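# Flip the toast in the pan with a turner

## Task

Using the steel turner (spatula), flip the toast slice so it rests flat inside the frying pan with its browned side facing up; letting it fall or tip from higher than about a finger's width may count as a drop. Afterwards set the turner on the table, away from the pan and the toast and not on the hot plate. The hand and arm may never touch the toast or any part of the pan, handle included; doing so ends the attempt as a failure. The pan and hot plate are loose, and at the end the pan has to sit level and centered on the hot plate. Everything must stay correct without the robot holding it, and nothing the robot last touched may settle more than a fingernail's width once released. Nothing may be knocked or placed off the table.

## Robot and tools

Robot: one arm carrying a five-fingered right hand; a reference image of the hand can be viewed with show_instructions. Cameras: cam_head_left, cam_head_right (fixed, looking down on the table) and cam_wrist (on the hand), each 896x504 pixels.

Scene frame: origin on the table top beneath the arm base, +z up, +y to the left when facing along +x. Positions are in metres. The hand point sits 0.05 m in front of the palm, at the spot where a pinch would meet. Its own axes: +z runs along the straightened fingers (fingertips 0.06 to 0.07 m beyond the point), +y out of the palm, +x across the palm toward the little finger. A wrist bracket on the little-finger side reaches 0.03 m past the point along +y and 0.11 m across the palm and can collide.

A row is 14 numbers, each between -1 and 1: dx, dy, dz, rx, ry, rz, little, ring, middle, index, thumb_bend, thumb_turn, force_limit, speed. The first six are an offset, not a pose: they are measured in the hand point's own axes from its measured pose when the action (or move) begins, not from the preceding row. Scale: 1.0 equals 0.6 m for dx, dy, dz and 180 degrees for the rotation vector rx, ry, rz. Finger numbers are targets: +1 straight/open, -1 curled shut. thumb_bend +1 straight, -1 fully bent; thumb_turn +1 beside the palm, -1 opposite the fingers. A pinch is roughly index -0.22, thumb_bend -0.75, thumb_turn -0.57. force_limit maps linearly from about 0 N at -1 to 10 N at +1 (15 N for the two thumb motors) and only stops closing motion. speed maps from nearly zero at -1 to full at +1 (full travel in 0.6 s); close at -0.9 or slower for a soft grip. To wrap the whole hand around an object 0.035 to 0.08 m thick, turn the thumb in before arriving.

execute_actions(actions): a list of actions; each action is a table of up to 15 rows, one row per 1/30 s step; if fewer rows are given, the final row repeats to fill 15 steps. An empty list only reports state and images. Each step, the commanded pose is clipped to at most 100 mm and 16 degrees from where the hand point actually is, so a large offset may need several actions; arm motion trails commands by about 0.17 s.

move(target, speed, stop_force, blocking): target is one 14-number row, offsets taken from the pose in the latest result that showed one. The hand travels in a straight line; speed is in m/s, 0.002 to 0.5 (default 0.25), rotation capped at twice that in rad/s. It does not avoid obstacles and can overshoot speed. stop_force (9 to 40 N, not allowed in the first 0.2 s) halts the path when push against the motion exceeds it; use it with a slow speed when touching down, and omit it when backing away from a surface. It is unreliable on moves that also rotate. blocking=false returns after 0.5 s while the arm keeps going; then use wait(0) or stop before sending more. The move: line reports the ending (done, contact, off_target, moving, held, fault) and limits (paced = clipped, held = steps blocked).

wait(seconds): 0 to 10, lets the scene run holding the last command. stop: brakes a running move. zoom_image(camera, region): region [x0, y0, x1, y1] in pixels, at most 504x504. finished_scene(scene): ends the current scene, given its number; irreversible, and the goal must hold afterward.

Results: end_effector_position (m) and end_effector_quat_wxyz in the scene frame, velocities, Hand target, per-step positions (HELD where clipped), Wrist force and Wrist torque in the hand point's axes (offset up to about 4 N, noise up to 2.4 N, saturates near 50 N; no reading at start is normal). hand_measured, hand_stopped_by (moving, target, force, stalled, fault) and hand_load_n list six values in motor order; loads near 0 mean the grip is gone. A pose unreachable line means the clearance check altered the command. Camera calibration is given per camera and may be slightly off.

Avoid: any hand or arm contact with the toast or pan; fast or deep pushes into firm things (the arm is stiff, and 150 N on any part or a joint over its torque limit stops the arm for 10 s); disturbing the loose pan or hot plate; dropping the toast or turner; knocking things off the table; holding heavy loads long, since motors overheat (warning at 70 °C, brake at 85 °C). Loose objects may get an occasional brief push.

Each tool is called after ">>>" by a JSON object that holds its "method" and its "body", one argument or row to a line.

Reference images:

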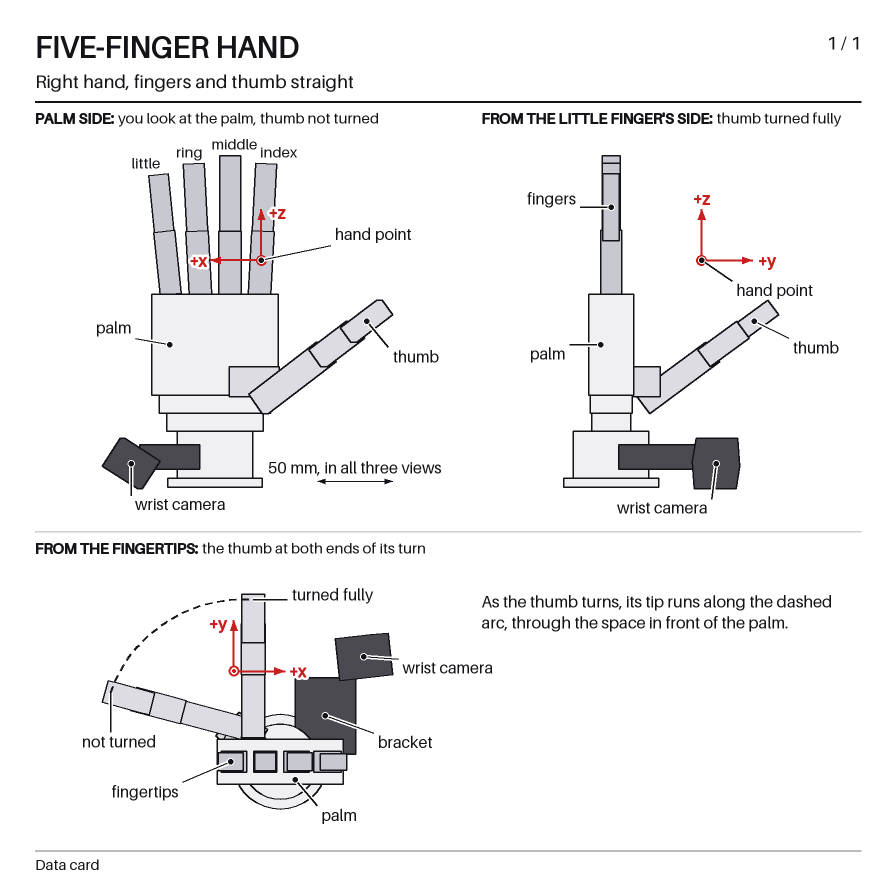

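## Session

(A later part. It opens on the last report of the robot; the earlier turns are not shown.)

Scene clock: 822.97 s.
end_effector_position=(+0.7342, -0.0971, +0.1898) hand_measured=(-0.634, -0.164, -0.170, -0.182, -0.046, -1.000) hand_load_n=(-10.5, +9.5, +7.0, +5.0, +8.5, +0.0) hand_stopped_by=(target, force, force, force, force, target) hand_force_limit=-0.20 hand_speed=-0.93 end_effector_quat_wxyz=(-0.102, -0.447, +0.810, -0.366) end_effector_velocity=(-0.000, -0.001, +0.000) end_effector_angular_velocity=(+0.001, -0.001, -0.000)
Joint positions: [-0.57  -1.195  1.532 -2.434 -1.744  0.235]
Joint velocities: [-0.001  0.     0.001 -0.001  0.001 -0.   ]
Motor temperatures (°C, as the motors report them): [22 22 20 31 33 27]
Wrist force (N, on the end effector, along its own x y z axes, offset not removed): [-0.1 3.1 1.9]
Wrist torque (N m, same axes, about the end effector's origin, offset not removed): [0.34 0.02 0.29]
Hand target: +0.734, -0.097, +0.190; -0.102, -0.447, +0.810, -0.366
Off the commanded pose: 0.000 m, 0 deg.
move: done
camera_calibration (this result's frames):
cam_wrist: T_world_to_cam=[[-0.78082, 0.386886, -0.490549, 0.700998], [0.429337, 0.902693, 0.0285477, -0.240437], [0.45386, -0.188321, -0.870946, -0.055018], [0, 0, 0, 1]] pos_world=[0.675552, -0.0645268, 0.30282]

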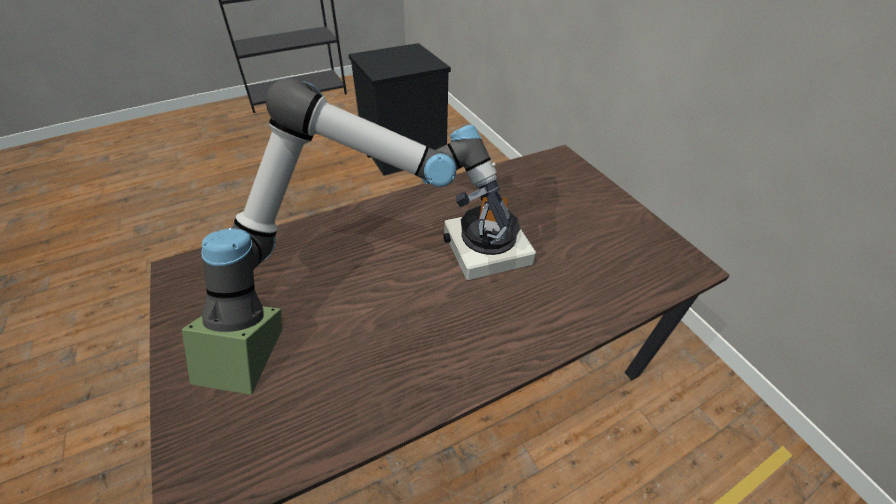

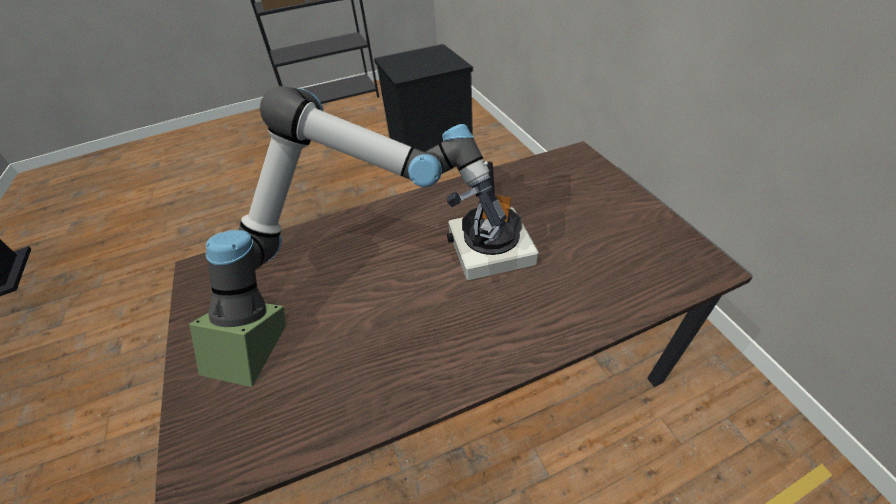

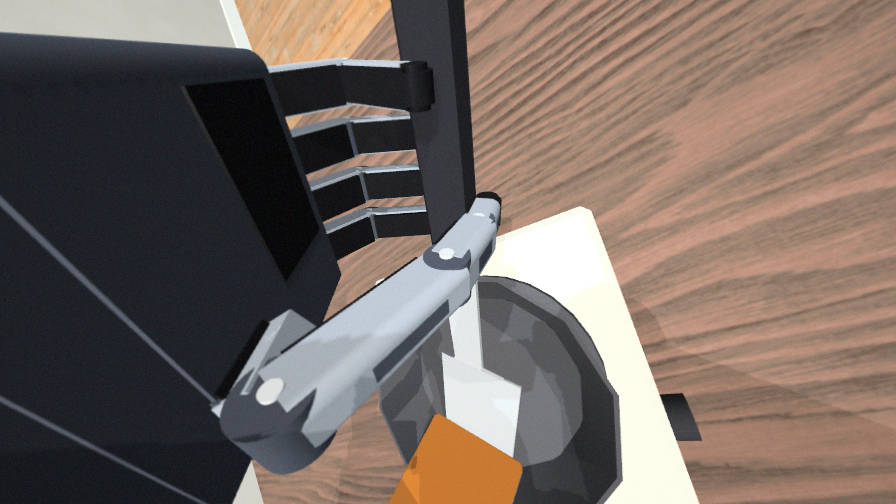

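>>> {"method": "move", "body": {
  "target": [0.01444,0.00337,0.00762,0,0,0,-0.63,-0.7,-0.62,-0.62,-0.42,-1,-0.2,-0.93],
  "speed": 0.008
}}

>>> {"method": "zoom_image", "body": {
  "camera": "cam_wrist",
  "region": [340, 254, 690, 504]
}}

>>> {"method": "zoom_image", "body": {
  "camera": "cam_head_left",
  "region": [430, 150, 560, 290]
}}

Scene clock: 827.17 s.
end_effector_position=(+0.7284, -0.1051, +0.1898) hand_measured=(-0.634, -0.164, -0.170, -0.182, -0.046, -1.000) hand_load_n=(-10.5, +9.5, +7.0, +5.0, +8.5, +0.0) hand_stopped_by=(target, force, force, force, force, target) hand_force_limit=-0.20 hand_speed=-0.93 end_effector_quat_wxyz=(-0.102, -0.447, +0.810, -0.366) end_effector_velocity=(-0.000, -0.001, +0.001) end_effector_angular_velocity=(-0.001, -0.001, +0.001)
Joint positions: [-0.584 -1.199  1.55  -2.451 -1.737  0.223]
Joint velocities: [-0.001 -0.001  0.001 -0.003  0.    -0.002]
Motor temperatures (°C, as the motors report them): [22 22 20 31 33 27]
Wrist force (N, on the end effector, along its own x y z axes, offset not removed): [0.9 0.5 1.5]
Wrist torque (N m, same axes, about the end effector's origin, offset not removed): [-0.06 -0.07 0.25]
Hand target: +0.728, -0.105, +0.190; -0.102, -0.447, +0.810, -0.366
Off the commanded pose: 0.000 m, 0 deg.
move: done
camera_calibration (this result's frames):
cam_wrist: T_world_to_cam=[[-0.780823, 0.386885, -0.490546, 0.699533], [0.429344, 0.90269, 0.028532, -0.230729], [0.45385, -0.188335, -0.870948, -0.0538722], [0, 0, 0, 1]] pos_world=[0.669723, -0.0725079, 0.302817]

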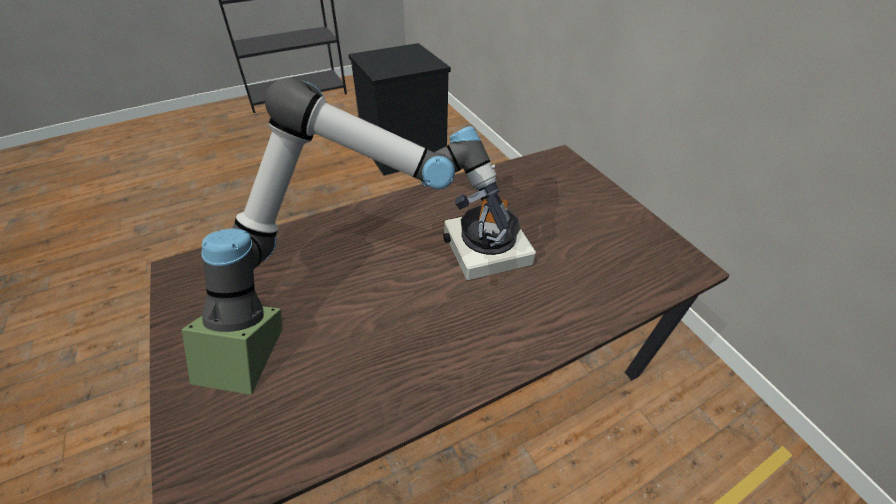

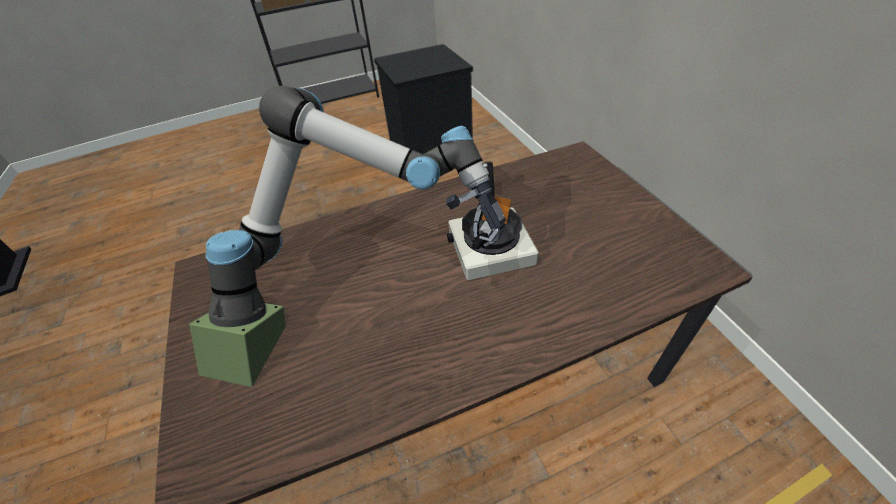

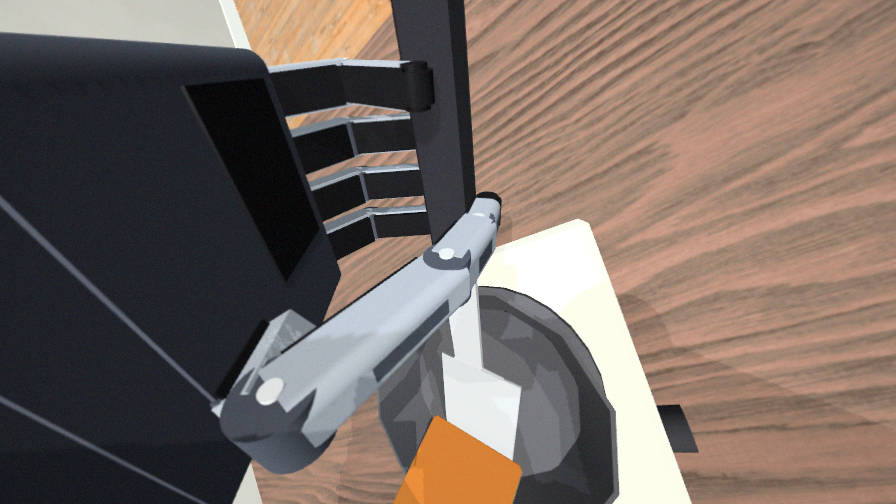

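Region (340, 254, 690, 504) of cam_wrist's 896x504 image, scaled by 1.440, with more detail than that image has; it fills the top 360 rows of this view, and the rest is white.

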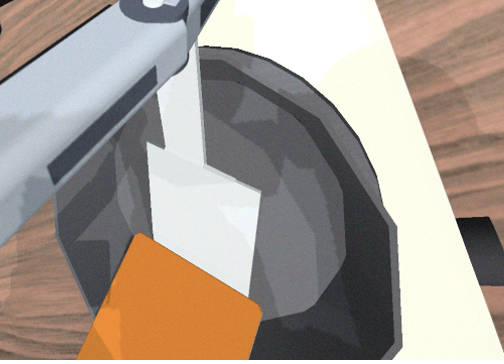

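Region (430, 150, 560, 290) of cam_head_left's 896x504 image, scaled by 3.600, with more detail than that image has; it fills the left 468 columns of this view, and the rest is white.

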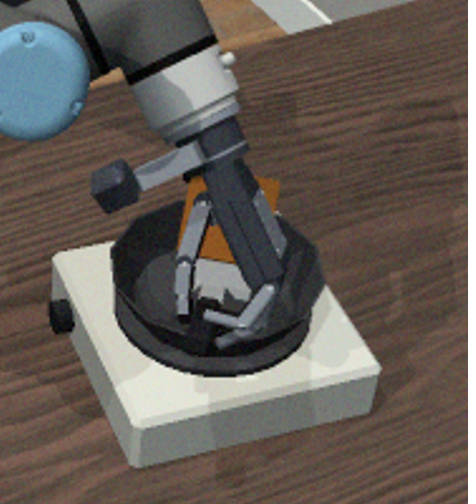

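>>> {"method": "move", "body": {
  "target": [0.01444,0.00337,0.00762,0,0,0,-0.63,-0.7,-0.62,-0.62,-0.42,-1,-0.2,-0.93],
  "speed": 0.008
}}

>>> {"method": "zoom_image", "body": {
  "camera": "cam_wrist",
  "region": [340, 254, 690, 504]
}}

>>> {"method": "zoom_image", "body": {
  "camera": "cam_head_left",
  "region": [430, 150, 560, 290]
}}

Scene clock: 831.20 s.
end_effector_position=(+0.7226, -0.1131, +0.1898) hand_measured=(-0.634, -0.164, -0.170, -0.182, -0.046, -1.000) hand_load_n=(-10.5, +9.5, +7.0, +5.0, +8.5, +0.0) hand_stopped_by=(target, force, force, force, force, target) hand_force_limit=-0.20 hand_speed=-0.93 end_effector_quat_wxyz=(-0.102, -0.447, +0.810, -0.366) end_effector_velocity=(-0.000, -0.001, +0.000) end_effector_angular_velocity=(+0.000, -0.002, -0.000)
Joint positions: [-0.598 -1.203  1.569 -2.467 -1.73   0.211]
Joint velocities: [-0.002 -0.     0.002 -0.003  0.002 -0.   ]
Motor temperatures (°C, as the motors report them): [22 22 20 31 33 27]
Wrist force (N, on the end effector, along its own x y z axes, offset not removed): [-0.2 2.6 -1.3]
Wrist torque (N m, same axes, about the end effector's origin, offset not removed): [0.54 0.08 0.24]
Hand target: +0.723, -0.113, +0.190; -0.102, -0.447, +0.810, -0.366
Off the commanded pose: 0.000 m, 0 deg.
move: done
camera_calibration (this result's frames):
cam_wrist: T_world_to_cam=[[-0.780825, 0.386884, -0.490544, 0.698067], [0.42935, 0.902688, 0.0285162, -0.221021], [0.45384, -0.188349, -0.87095, -0.0527265], [0, 0, 0, 1]] pos_world=[0.663893, -0.0804894, 0.302813]

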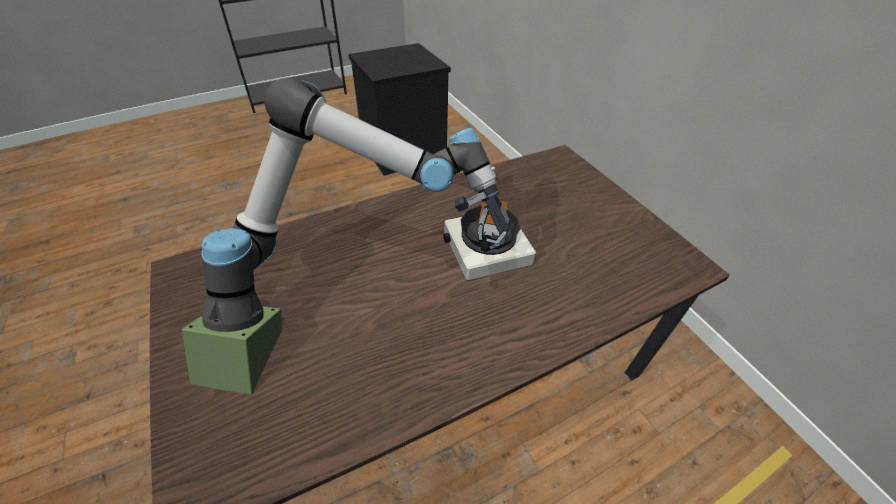

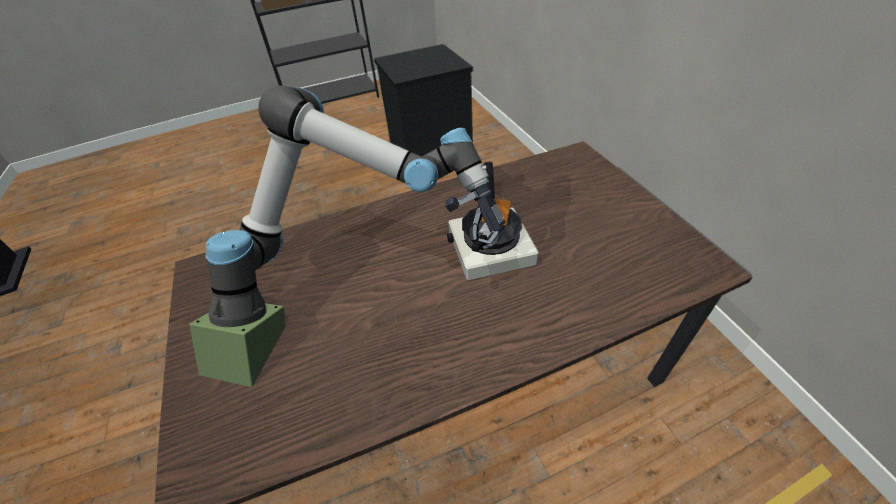

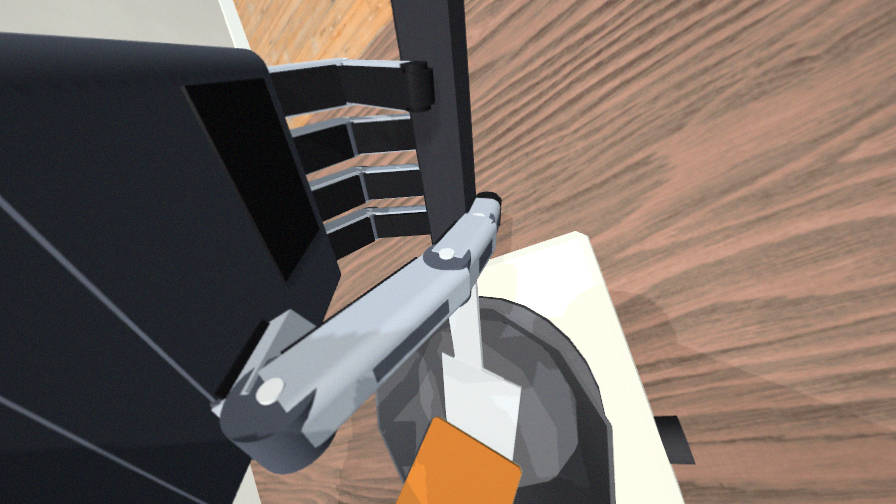

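Region (340, 254, 690, 504) of cam_wrist's 896x504 image, scaled by 1.440, with more detail than that image has; it fills the top 360 rows of this view, and the rest is white.

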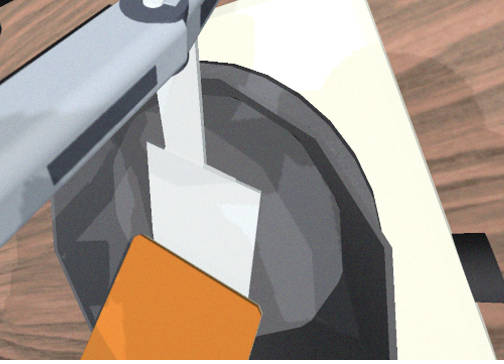

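Region (430, 150, 560, 290) of cam_head_left's 896x504 image, scaled by 3.600, with more detail than that image has; it fills the left 468 columns of this view, and the rest is white.

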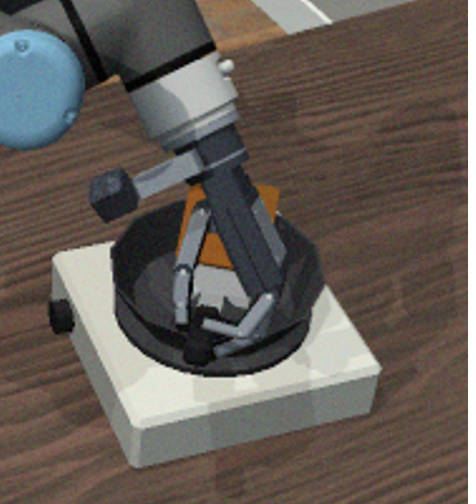

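>>> {"method": "move", "body": {
  "target": [0.01733,0.00404,0.00914,0,0,0,-0.63,-0.7,-0.62,-0.62,-0.42,-1,-0.2,-0.93],
  "speed": 0.009
}}

>>> {"method": "zoom_image", "body": {
  "camera": "cam_wrist",
  "region": [340, 254, 690, 504]
}}

>>> {"method": "zoom_image", "body": {
  "camera": "cam_head_left",
  "region": [430, 150, 560, 290]
}}

Scene clock: 834.80 s.
end_effector_position=(+0.7156, -0.1227, +0.1898) hand_measured=(-0.634, -0.164, -0.170, -0.182, -0.046, -1.000) hand_load_n=(-10.5, +9.5, +7.0, +5.0, +8.5, +0.0) hand_stopped_by=(target, force, force, force, force, target) hand_force_limit=-0.20 hand_speed=-0.93 end_effector_quat_wxyz=(-0.102, -0.447, +0.810, -0.366) end_effector_velocity=(-0.001, -0.002, +0.000) end_effector_angular_velocity=(-0.000, -0.000, -0.000)
Joint positions: [-0.615 -1.207  1.59  -2.487 -1.721  0.196]
Joint velocities: [-0.003 -0.001  0.003 -0.002  0.001 -0.002]
Motor temperatures (°C, as the motors report them): [22 22 20 31 33 27]
Wrist force (N, on the end effector, along its own x y z axes, offset not removed): [2.0 1.4 -0.1]
Wrist torque (N m, same axes, about the end effector's origin, offset not removed): [0.32 -0.20 0.25]
Hand target: +0.715, -0.123, +0.190; -0.102, -0.447, +0.810, -0.366
Off the commanded pose: 0.000 m, 0 deg.
move: done
camera_calibration (this result's frames):
cam_wrist: T_world_to_cam=[[-0.780828, 0.386883, -0.49054, 0.69631], [0.429358, 0.902685, 0.0284971, -0.209364], [0.453828, -0.188366, -0.870953, -0.0513479], [0, 0, 0, 1]] pos_world=[0.656893, -0.0900731, 0.302812]

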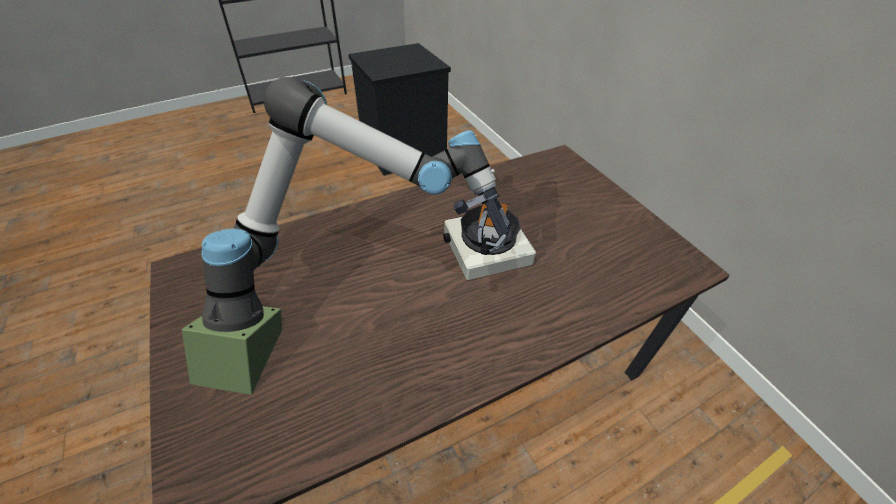

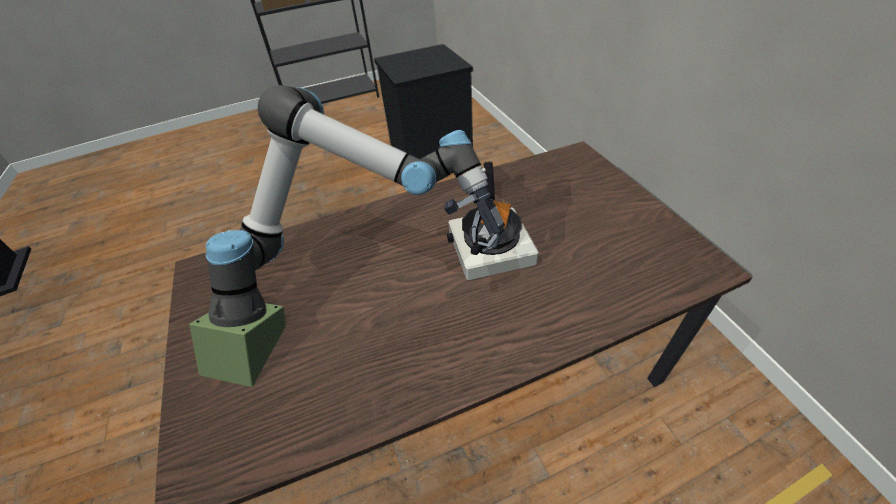

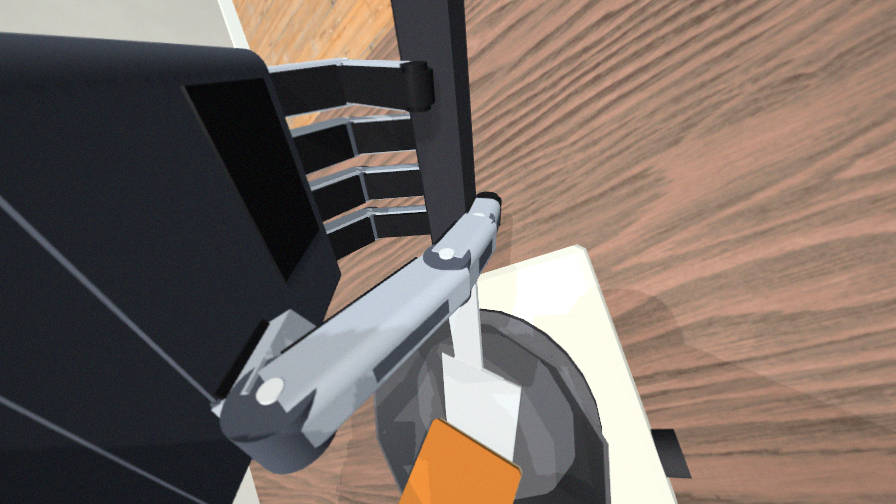

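Region (340, 254, 690, 504) of cam_wrist's 896x504 image, scaled by 1.440, with more detail than that image has; it fills the top 360 rows of this view, and the rest is white.

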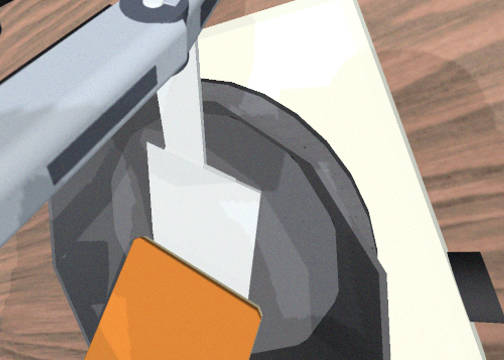

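Region (430, 150, 560, 290) of cam_head_left's 896x504 image, scaled by 3.600, with more detail than that image has; it fills the left 468 columns of this view, and the rest is white.

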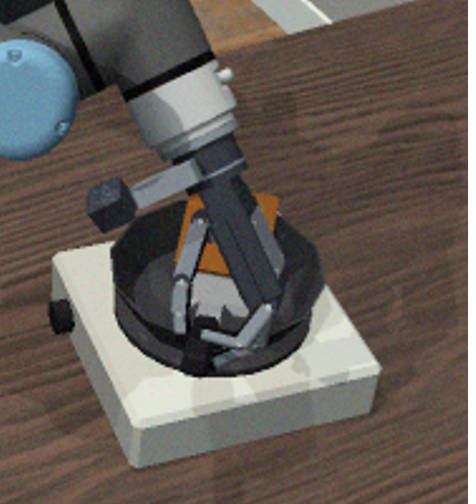

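>>> {"method": "zoom_image", "body": {
  "camera": "cam_wrist",
  "region": [400, 290, 620, 480]
}}

Region (400, 290, 620, 480) of cam_wrist's 896x504 image, scaled by 2.291, with more detail than that image has; it fills the top 435 rows of this view, and the rest is white.

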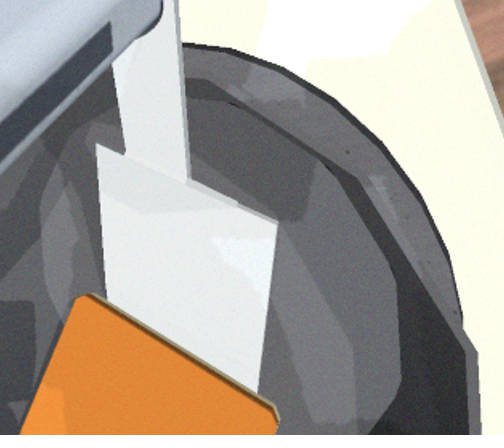

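>>> {"method": "move", "body": {
  "target": [0.01444,0.00337,0.00762,0,0,0,-0.63,-0.7,-0.62,-0.62,-0.42,-1,-0.2,-0.93],
  "speed": 0.008
}}

>>> {"method": "zoom_image", "body": {
  "camera": "cam_wrist",
  "region": [400, 314, 620, 504]
}}

>>> {"method": "zoom_image", "body": {
  "camera": "cam_head_left",
  "region": [430, 150, 560, 290]
}}

Scene clock: 856.53 s.
end_effector_position=(+0.7097, -0.1307, +0.1898) hand_measured=(-0.634, -0.164, -0.170, -0.182, -0.046, -1.000) hand_load_n=(-10.5, +9.5, +7.0, +5.0, +8.5, +0.0) hand_stopped_by=(target, force, force, force, force, target) hand_force_limit=-0.20 hand_speed=-0.93 end_effector_quat_wxyz=(-0.102, -0.447, +0.810, -0.366) end_effector_velocity=(-0.001, -0.001, +0.000) end_effector_angular_velocity=(-0.001, +0.000, -0.000)
Joint positions: [-0.63  -1.209  1.607 -2.503 -1.714  0.183]
Joint velocities: [-0.002 -0.     0.002 -0.002  0.    -0.002]
Motor temperatures (°C, as the motors report them): [22 22 20 31 33 27]
Wrist force (N, on the end effector, along its own x y z axes, offset not removed): [0.9 1.4 1.2]
Wrist torque (N m, same axes, about the end effector's origin, offset not removed): [0.13 -0.18 0.36]
Hand target: +0.710, -0.131, +0.190; -0.102, -0.447, +0.810, -0.366
Off the commanded pose: 0.000 m, 0 deg.
move: done
camera_calibration (this result's frames):
cam_wrist: T_world_to_cam=[[-0.78083, 0.386882, -0.490537, 0.694844], [0.429364, 0.902682, 0.0284816, -0.199655], [0.453818, -0.18838, -0.870955, -0.0502023], [0, 0, 0, 1]] pos_world=[0.651063, -0.0980553, 0.302809]

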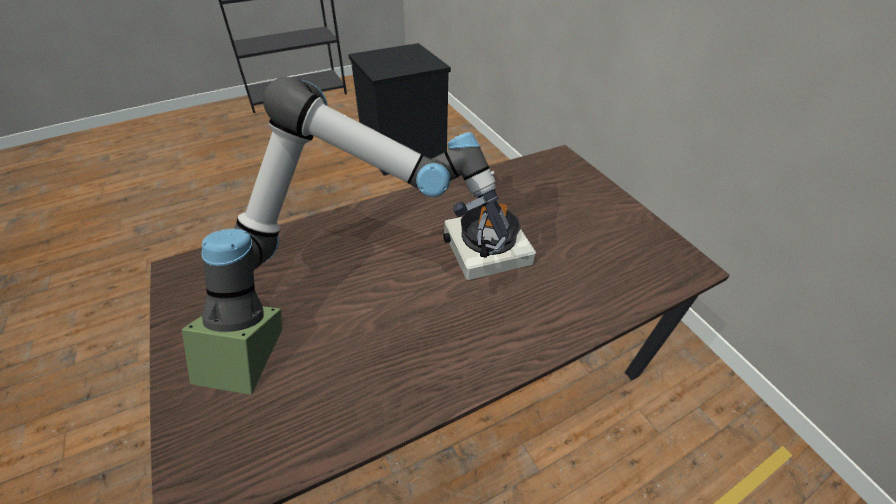

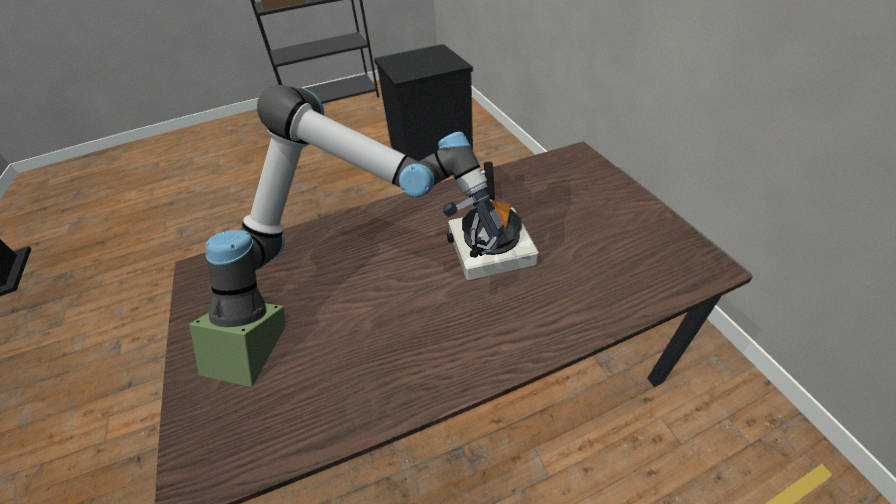

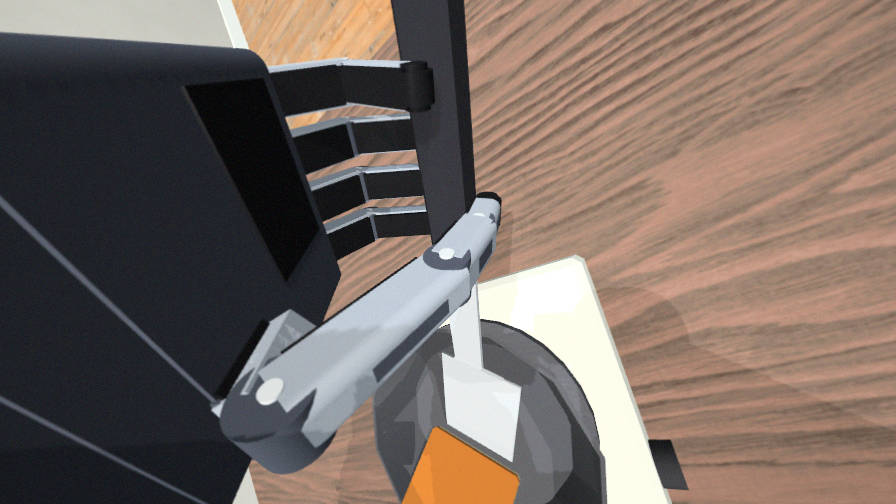

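Region (400, 314, 620, 504) of cam_wrist's 896x504 image, scaled by 2.291, with more detail than that image has; it fills the top 435 rows of this view, and the rest is white.

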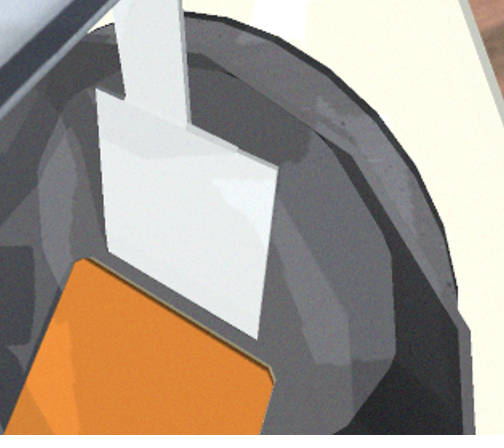

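Region (430, 150, 560, 290) of cam_head_left's 896x504 image, scaled by 3.600, with more detail than that image has; it fills the left 468 columns of this view, and the rest is white.

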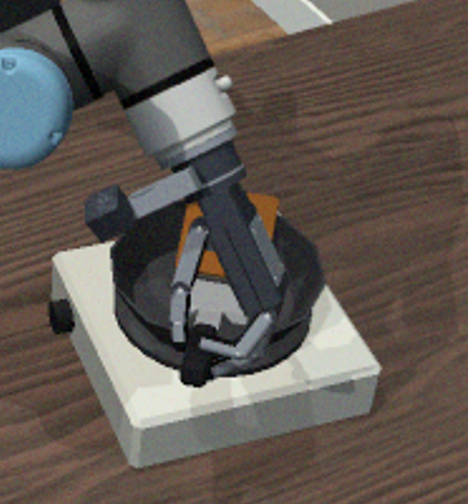

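>>> {"method": "move", "body": {
  "target": [0.03983,-0.06723,-0.09941,0.00381,0.03737,-0.02375,-0.63,-0.7,-0.62,-0.62,-0.42,-1,-0.2,-0.93],
  "speed": 0.08
}}

>>> {"method": "zoom_image", "body": {
  "camera": "cam_wrist",
  "region": [340, 254, 690, 504]
}}

>>> {"method": "zoom_image", "body": {
  "camera": "cam_head_left",
  "region": [430, 150, 560, 290]
}}

Scene clock: 886.23 s.
end_effector_position=(+0.7183, -0.1188, +0.2641) hand_measured=(-0.634, -0.164, -0.170, -0.182, -0.046, -1.000) hand_load_n=(-10.0, +9.5, +7.0, +5.0, +8.5, +0.0) hand_stopped_by=(target, force, force, force, force, target) hand_force_limit=-0.20 hand_speed=-0.93 end_effector_quat_wxyz=(-0.160, -0.455, +0.783, -0.392) end_effector_velocity=(+0.001, +0.001, +0.002) end_effector_angular_velocity=(-0.003, +0.002, +0.000)
Joint positions: [-0.61  -1.25   1.467 -2.312 -1.841  0.127]
Joint velocities: [ 0.001 -0.001 -0.005  0.005 -0.004 -0.001]
Motor temperatures (°C, as the motors report them): [22 22 20 31 33 27]
Wrist force (N, on the end effector, along its own x y z axes, offset not removed): [-0.6 2.9 0.6]
Wrist torque (N m, same axes, about the end effector's origin, offset not removed): [0.53 0.21 0.18]
Hand target: +0.718, -0.119, +0.264; -0.161, -0.455, +0.783, -0.392
Off the commanded pose: 0.000 m, 0 deg.
move: done
camera_calibration (this result's frames):
cam_wrist: T_world_to_cam=[[-0.820228, 0.333014, -0.465111, 0.748591], [0.425997, 0.89824, -0.108121, -0.178244], [0.381776, -0.28682, -0.878625, 0.0549251], [0, 0, 0, 1]] pos_world=[0.668977, -0.0734309, 0.377164]

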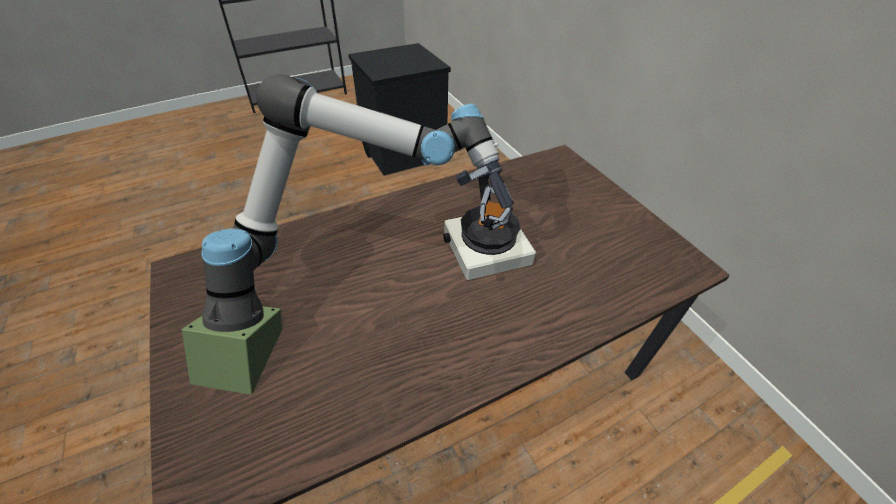

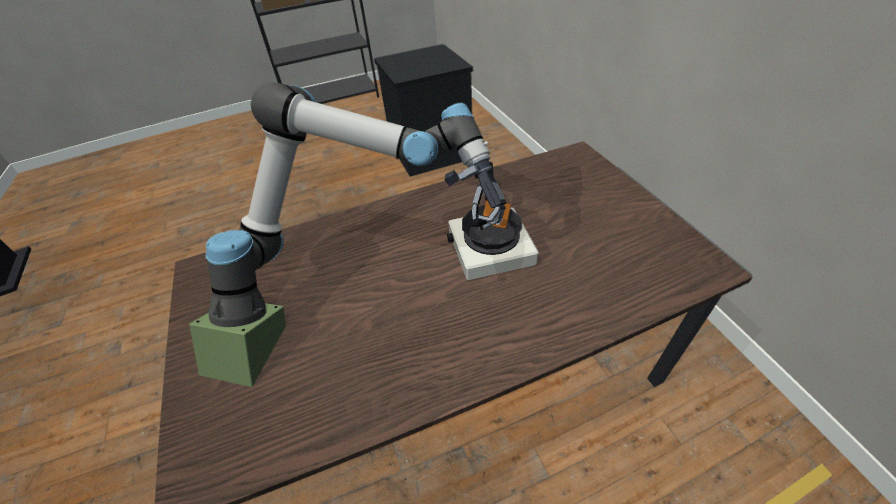

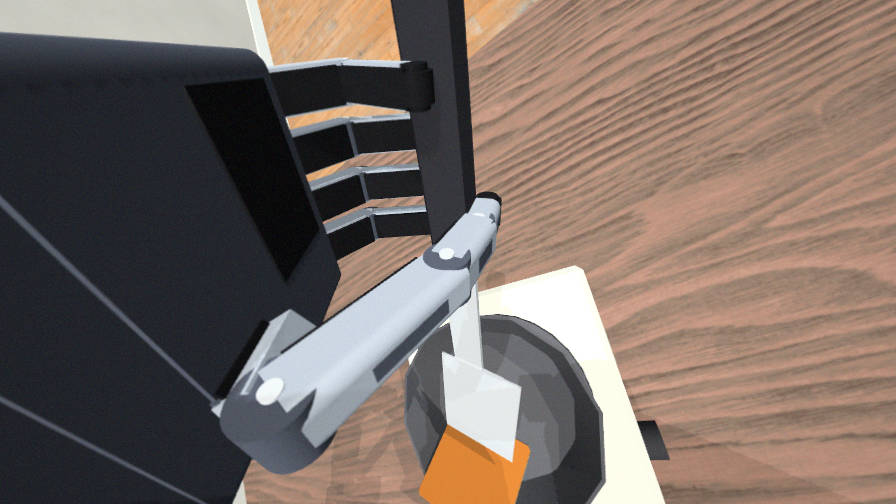

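Region (340, 254, 690, 504) of cam_wrist's 896x504 image, scaled by 1.440, with more detail than that image has; it fills the top 360 rows of this view, and the rest is white.

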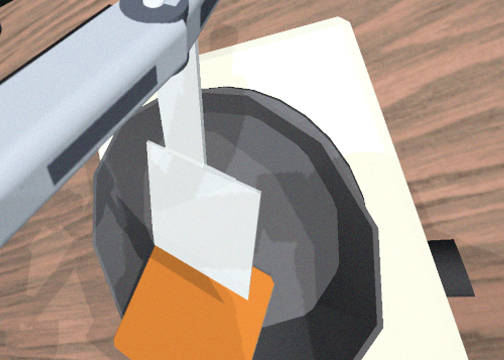

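Region (430, 150, 560, 290) of cam_head_left's 896x504 image, scaled by 3.600, with more detail than that image has; it fills the left 468 columns of this view, and the rest is white.

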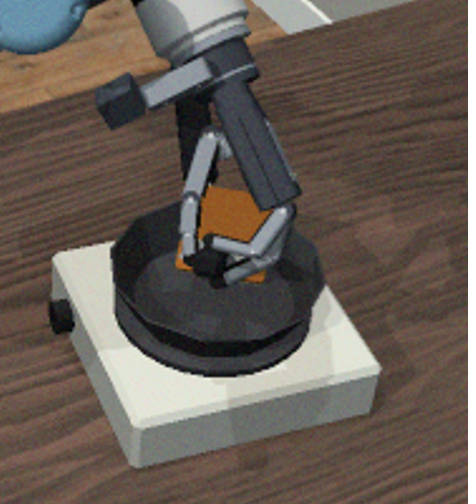

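>>> {"method": "move", "body": {
  "target": [-0.08516,-0.05732,-0.10390,0,0,0,-0.63,-0.7,-0.62,-0.62,-0.42,-1,-0.2,-0.93],
  "speed": 0.08
}}

>>> {"method": "zoom_image", "body": {
  "camera": "cam_wrist",
  "region": [340, 254, 690, 504]
}}

>>> {"method": "zoom_image", "body": {
  "camera": "cam_head_left",
  "region": [430, 150, 560, 290]
}}

Scene clock: 893.97 s.
end_effector_position=(+0.7677, -0.0511, +0.2890) hand_measured=(-0.634, -0.164, -0.170, -0.182, -0.046, -1.000) hand_load_n=(-10.0, +9.5, +7.0, +5.0, +8.5, +0.0) hand_stopped_by=(target, force, force, force, force, target) hand_force_limit=-0.20 hand_speed=-0.93 end_effector_quat_wxyz=(-0.160, -0.455, +0.783, -0.392) end_effector_velocity=(+0.001, +0.002, +0.001) end_effector_angular_velocity=(+0.000, -0.001, -0.001)
Joint positions: [-0.512 -1.208  1.245 -2.107 -1.889  0.217]
Joint velocities: [ 0.002  0.002 -0.007  0.006 -0.001  0.003]
Motor temperatures (°C, as the motors report them): [22 22 20 31 33 27]
Wrist force (N, on the end effector, along its own x y z axes, offset not removed): [-0.8 0.7 1.4]
Wrist torque (N m, same axes, about the end effector's origin, offset not removed): [0.04 0.09 0.22]
Hand target: +0.768, -0.051, +0.289; -0.160, -0.455, +0.783, -0.392
Off the commanded pose: 0.000 m, 0 deg.
move: done
camera_calibration (this result's frames):
cam_wrist: T_world_to_cam=[[-0.820206, 0.333012, -0.465151, 0.778182], [0.425966, 0.898267, -0.108021, -0.25738], [0.381858, -0.286738, -0.878616, 0.0773853], [0, 0, 0, 1]] pos_world=[0.718354, -0.00575872, 0.402162]

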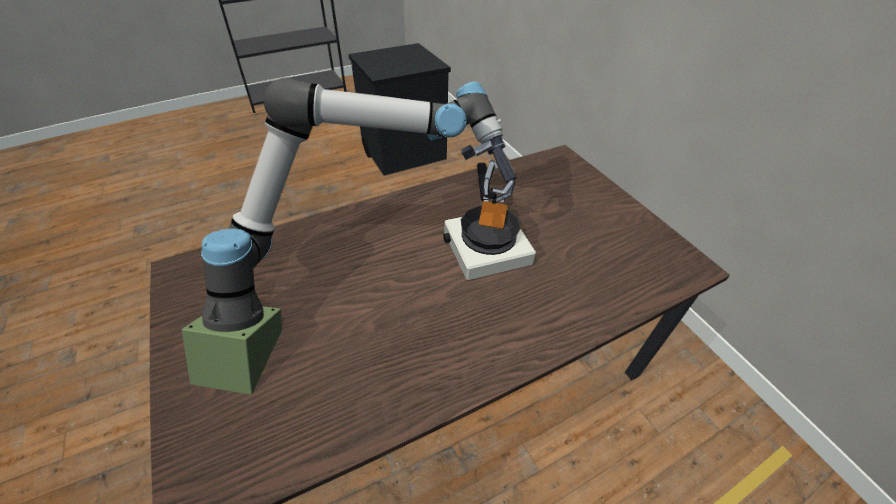

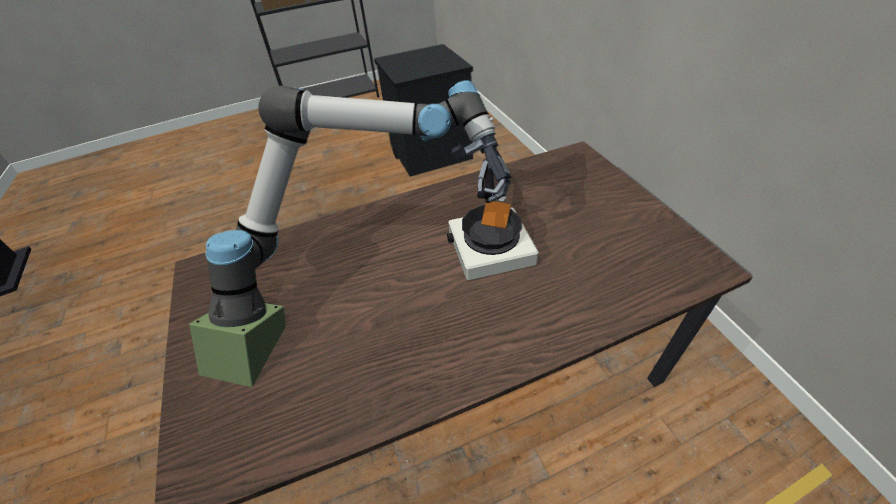

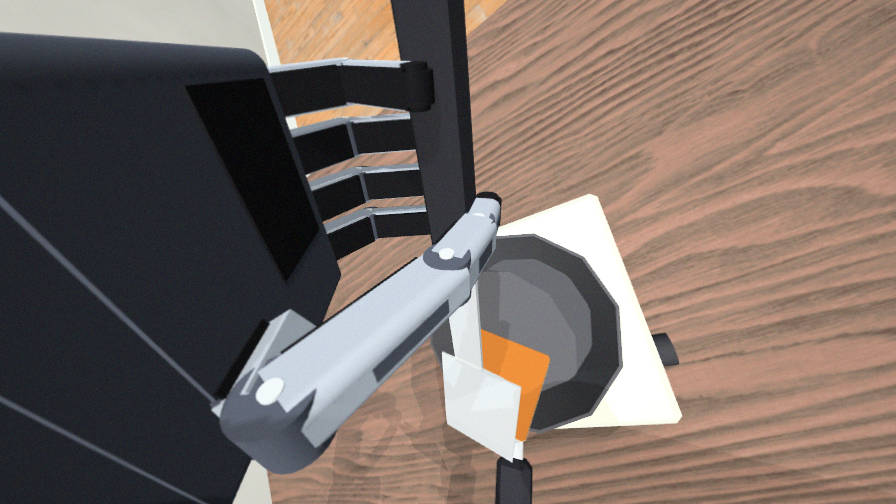

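Region (340, 254, 690, 504) of cam_wrist's 896x504 image, scaled by 1.440, with more detail than that image has; it fills the top 360 rows of this view, and the rest is white.

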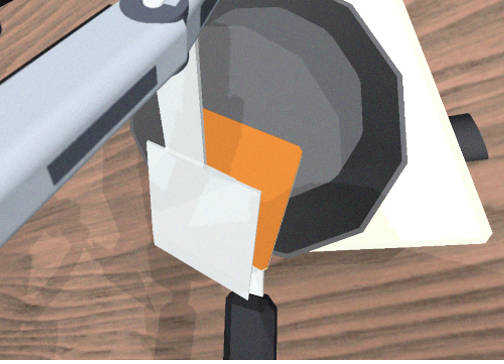

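Region (430, 150, 560, 290) of cam_head_left's 896x504 image, scaled by 3.600, with more detail than that image has; it fills the left 468 columns of this view, and the rest is white.

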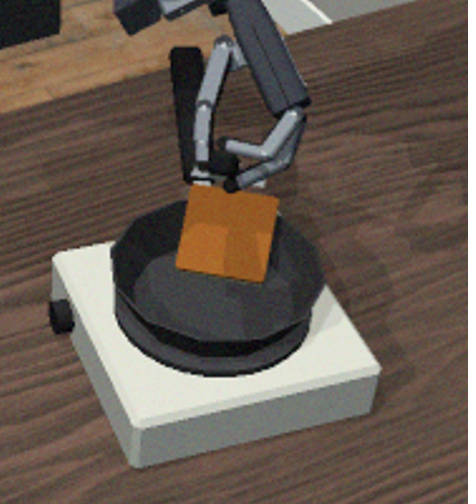

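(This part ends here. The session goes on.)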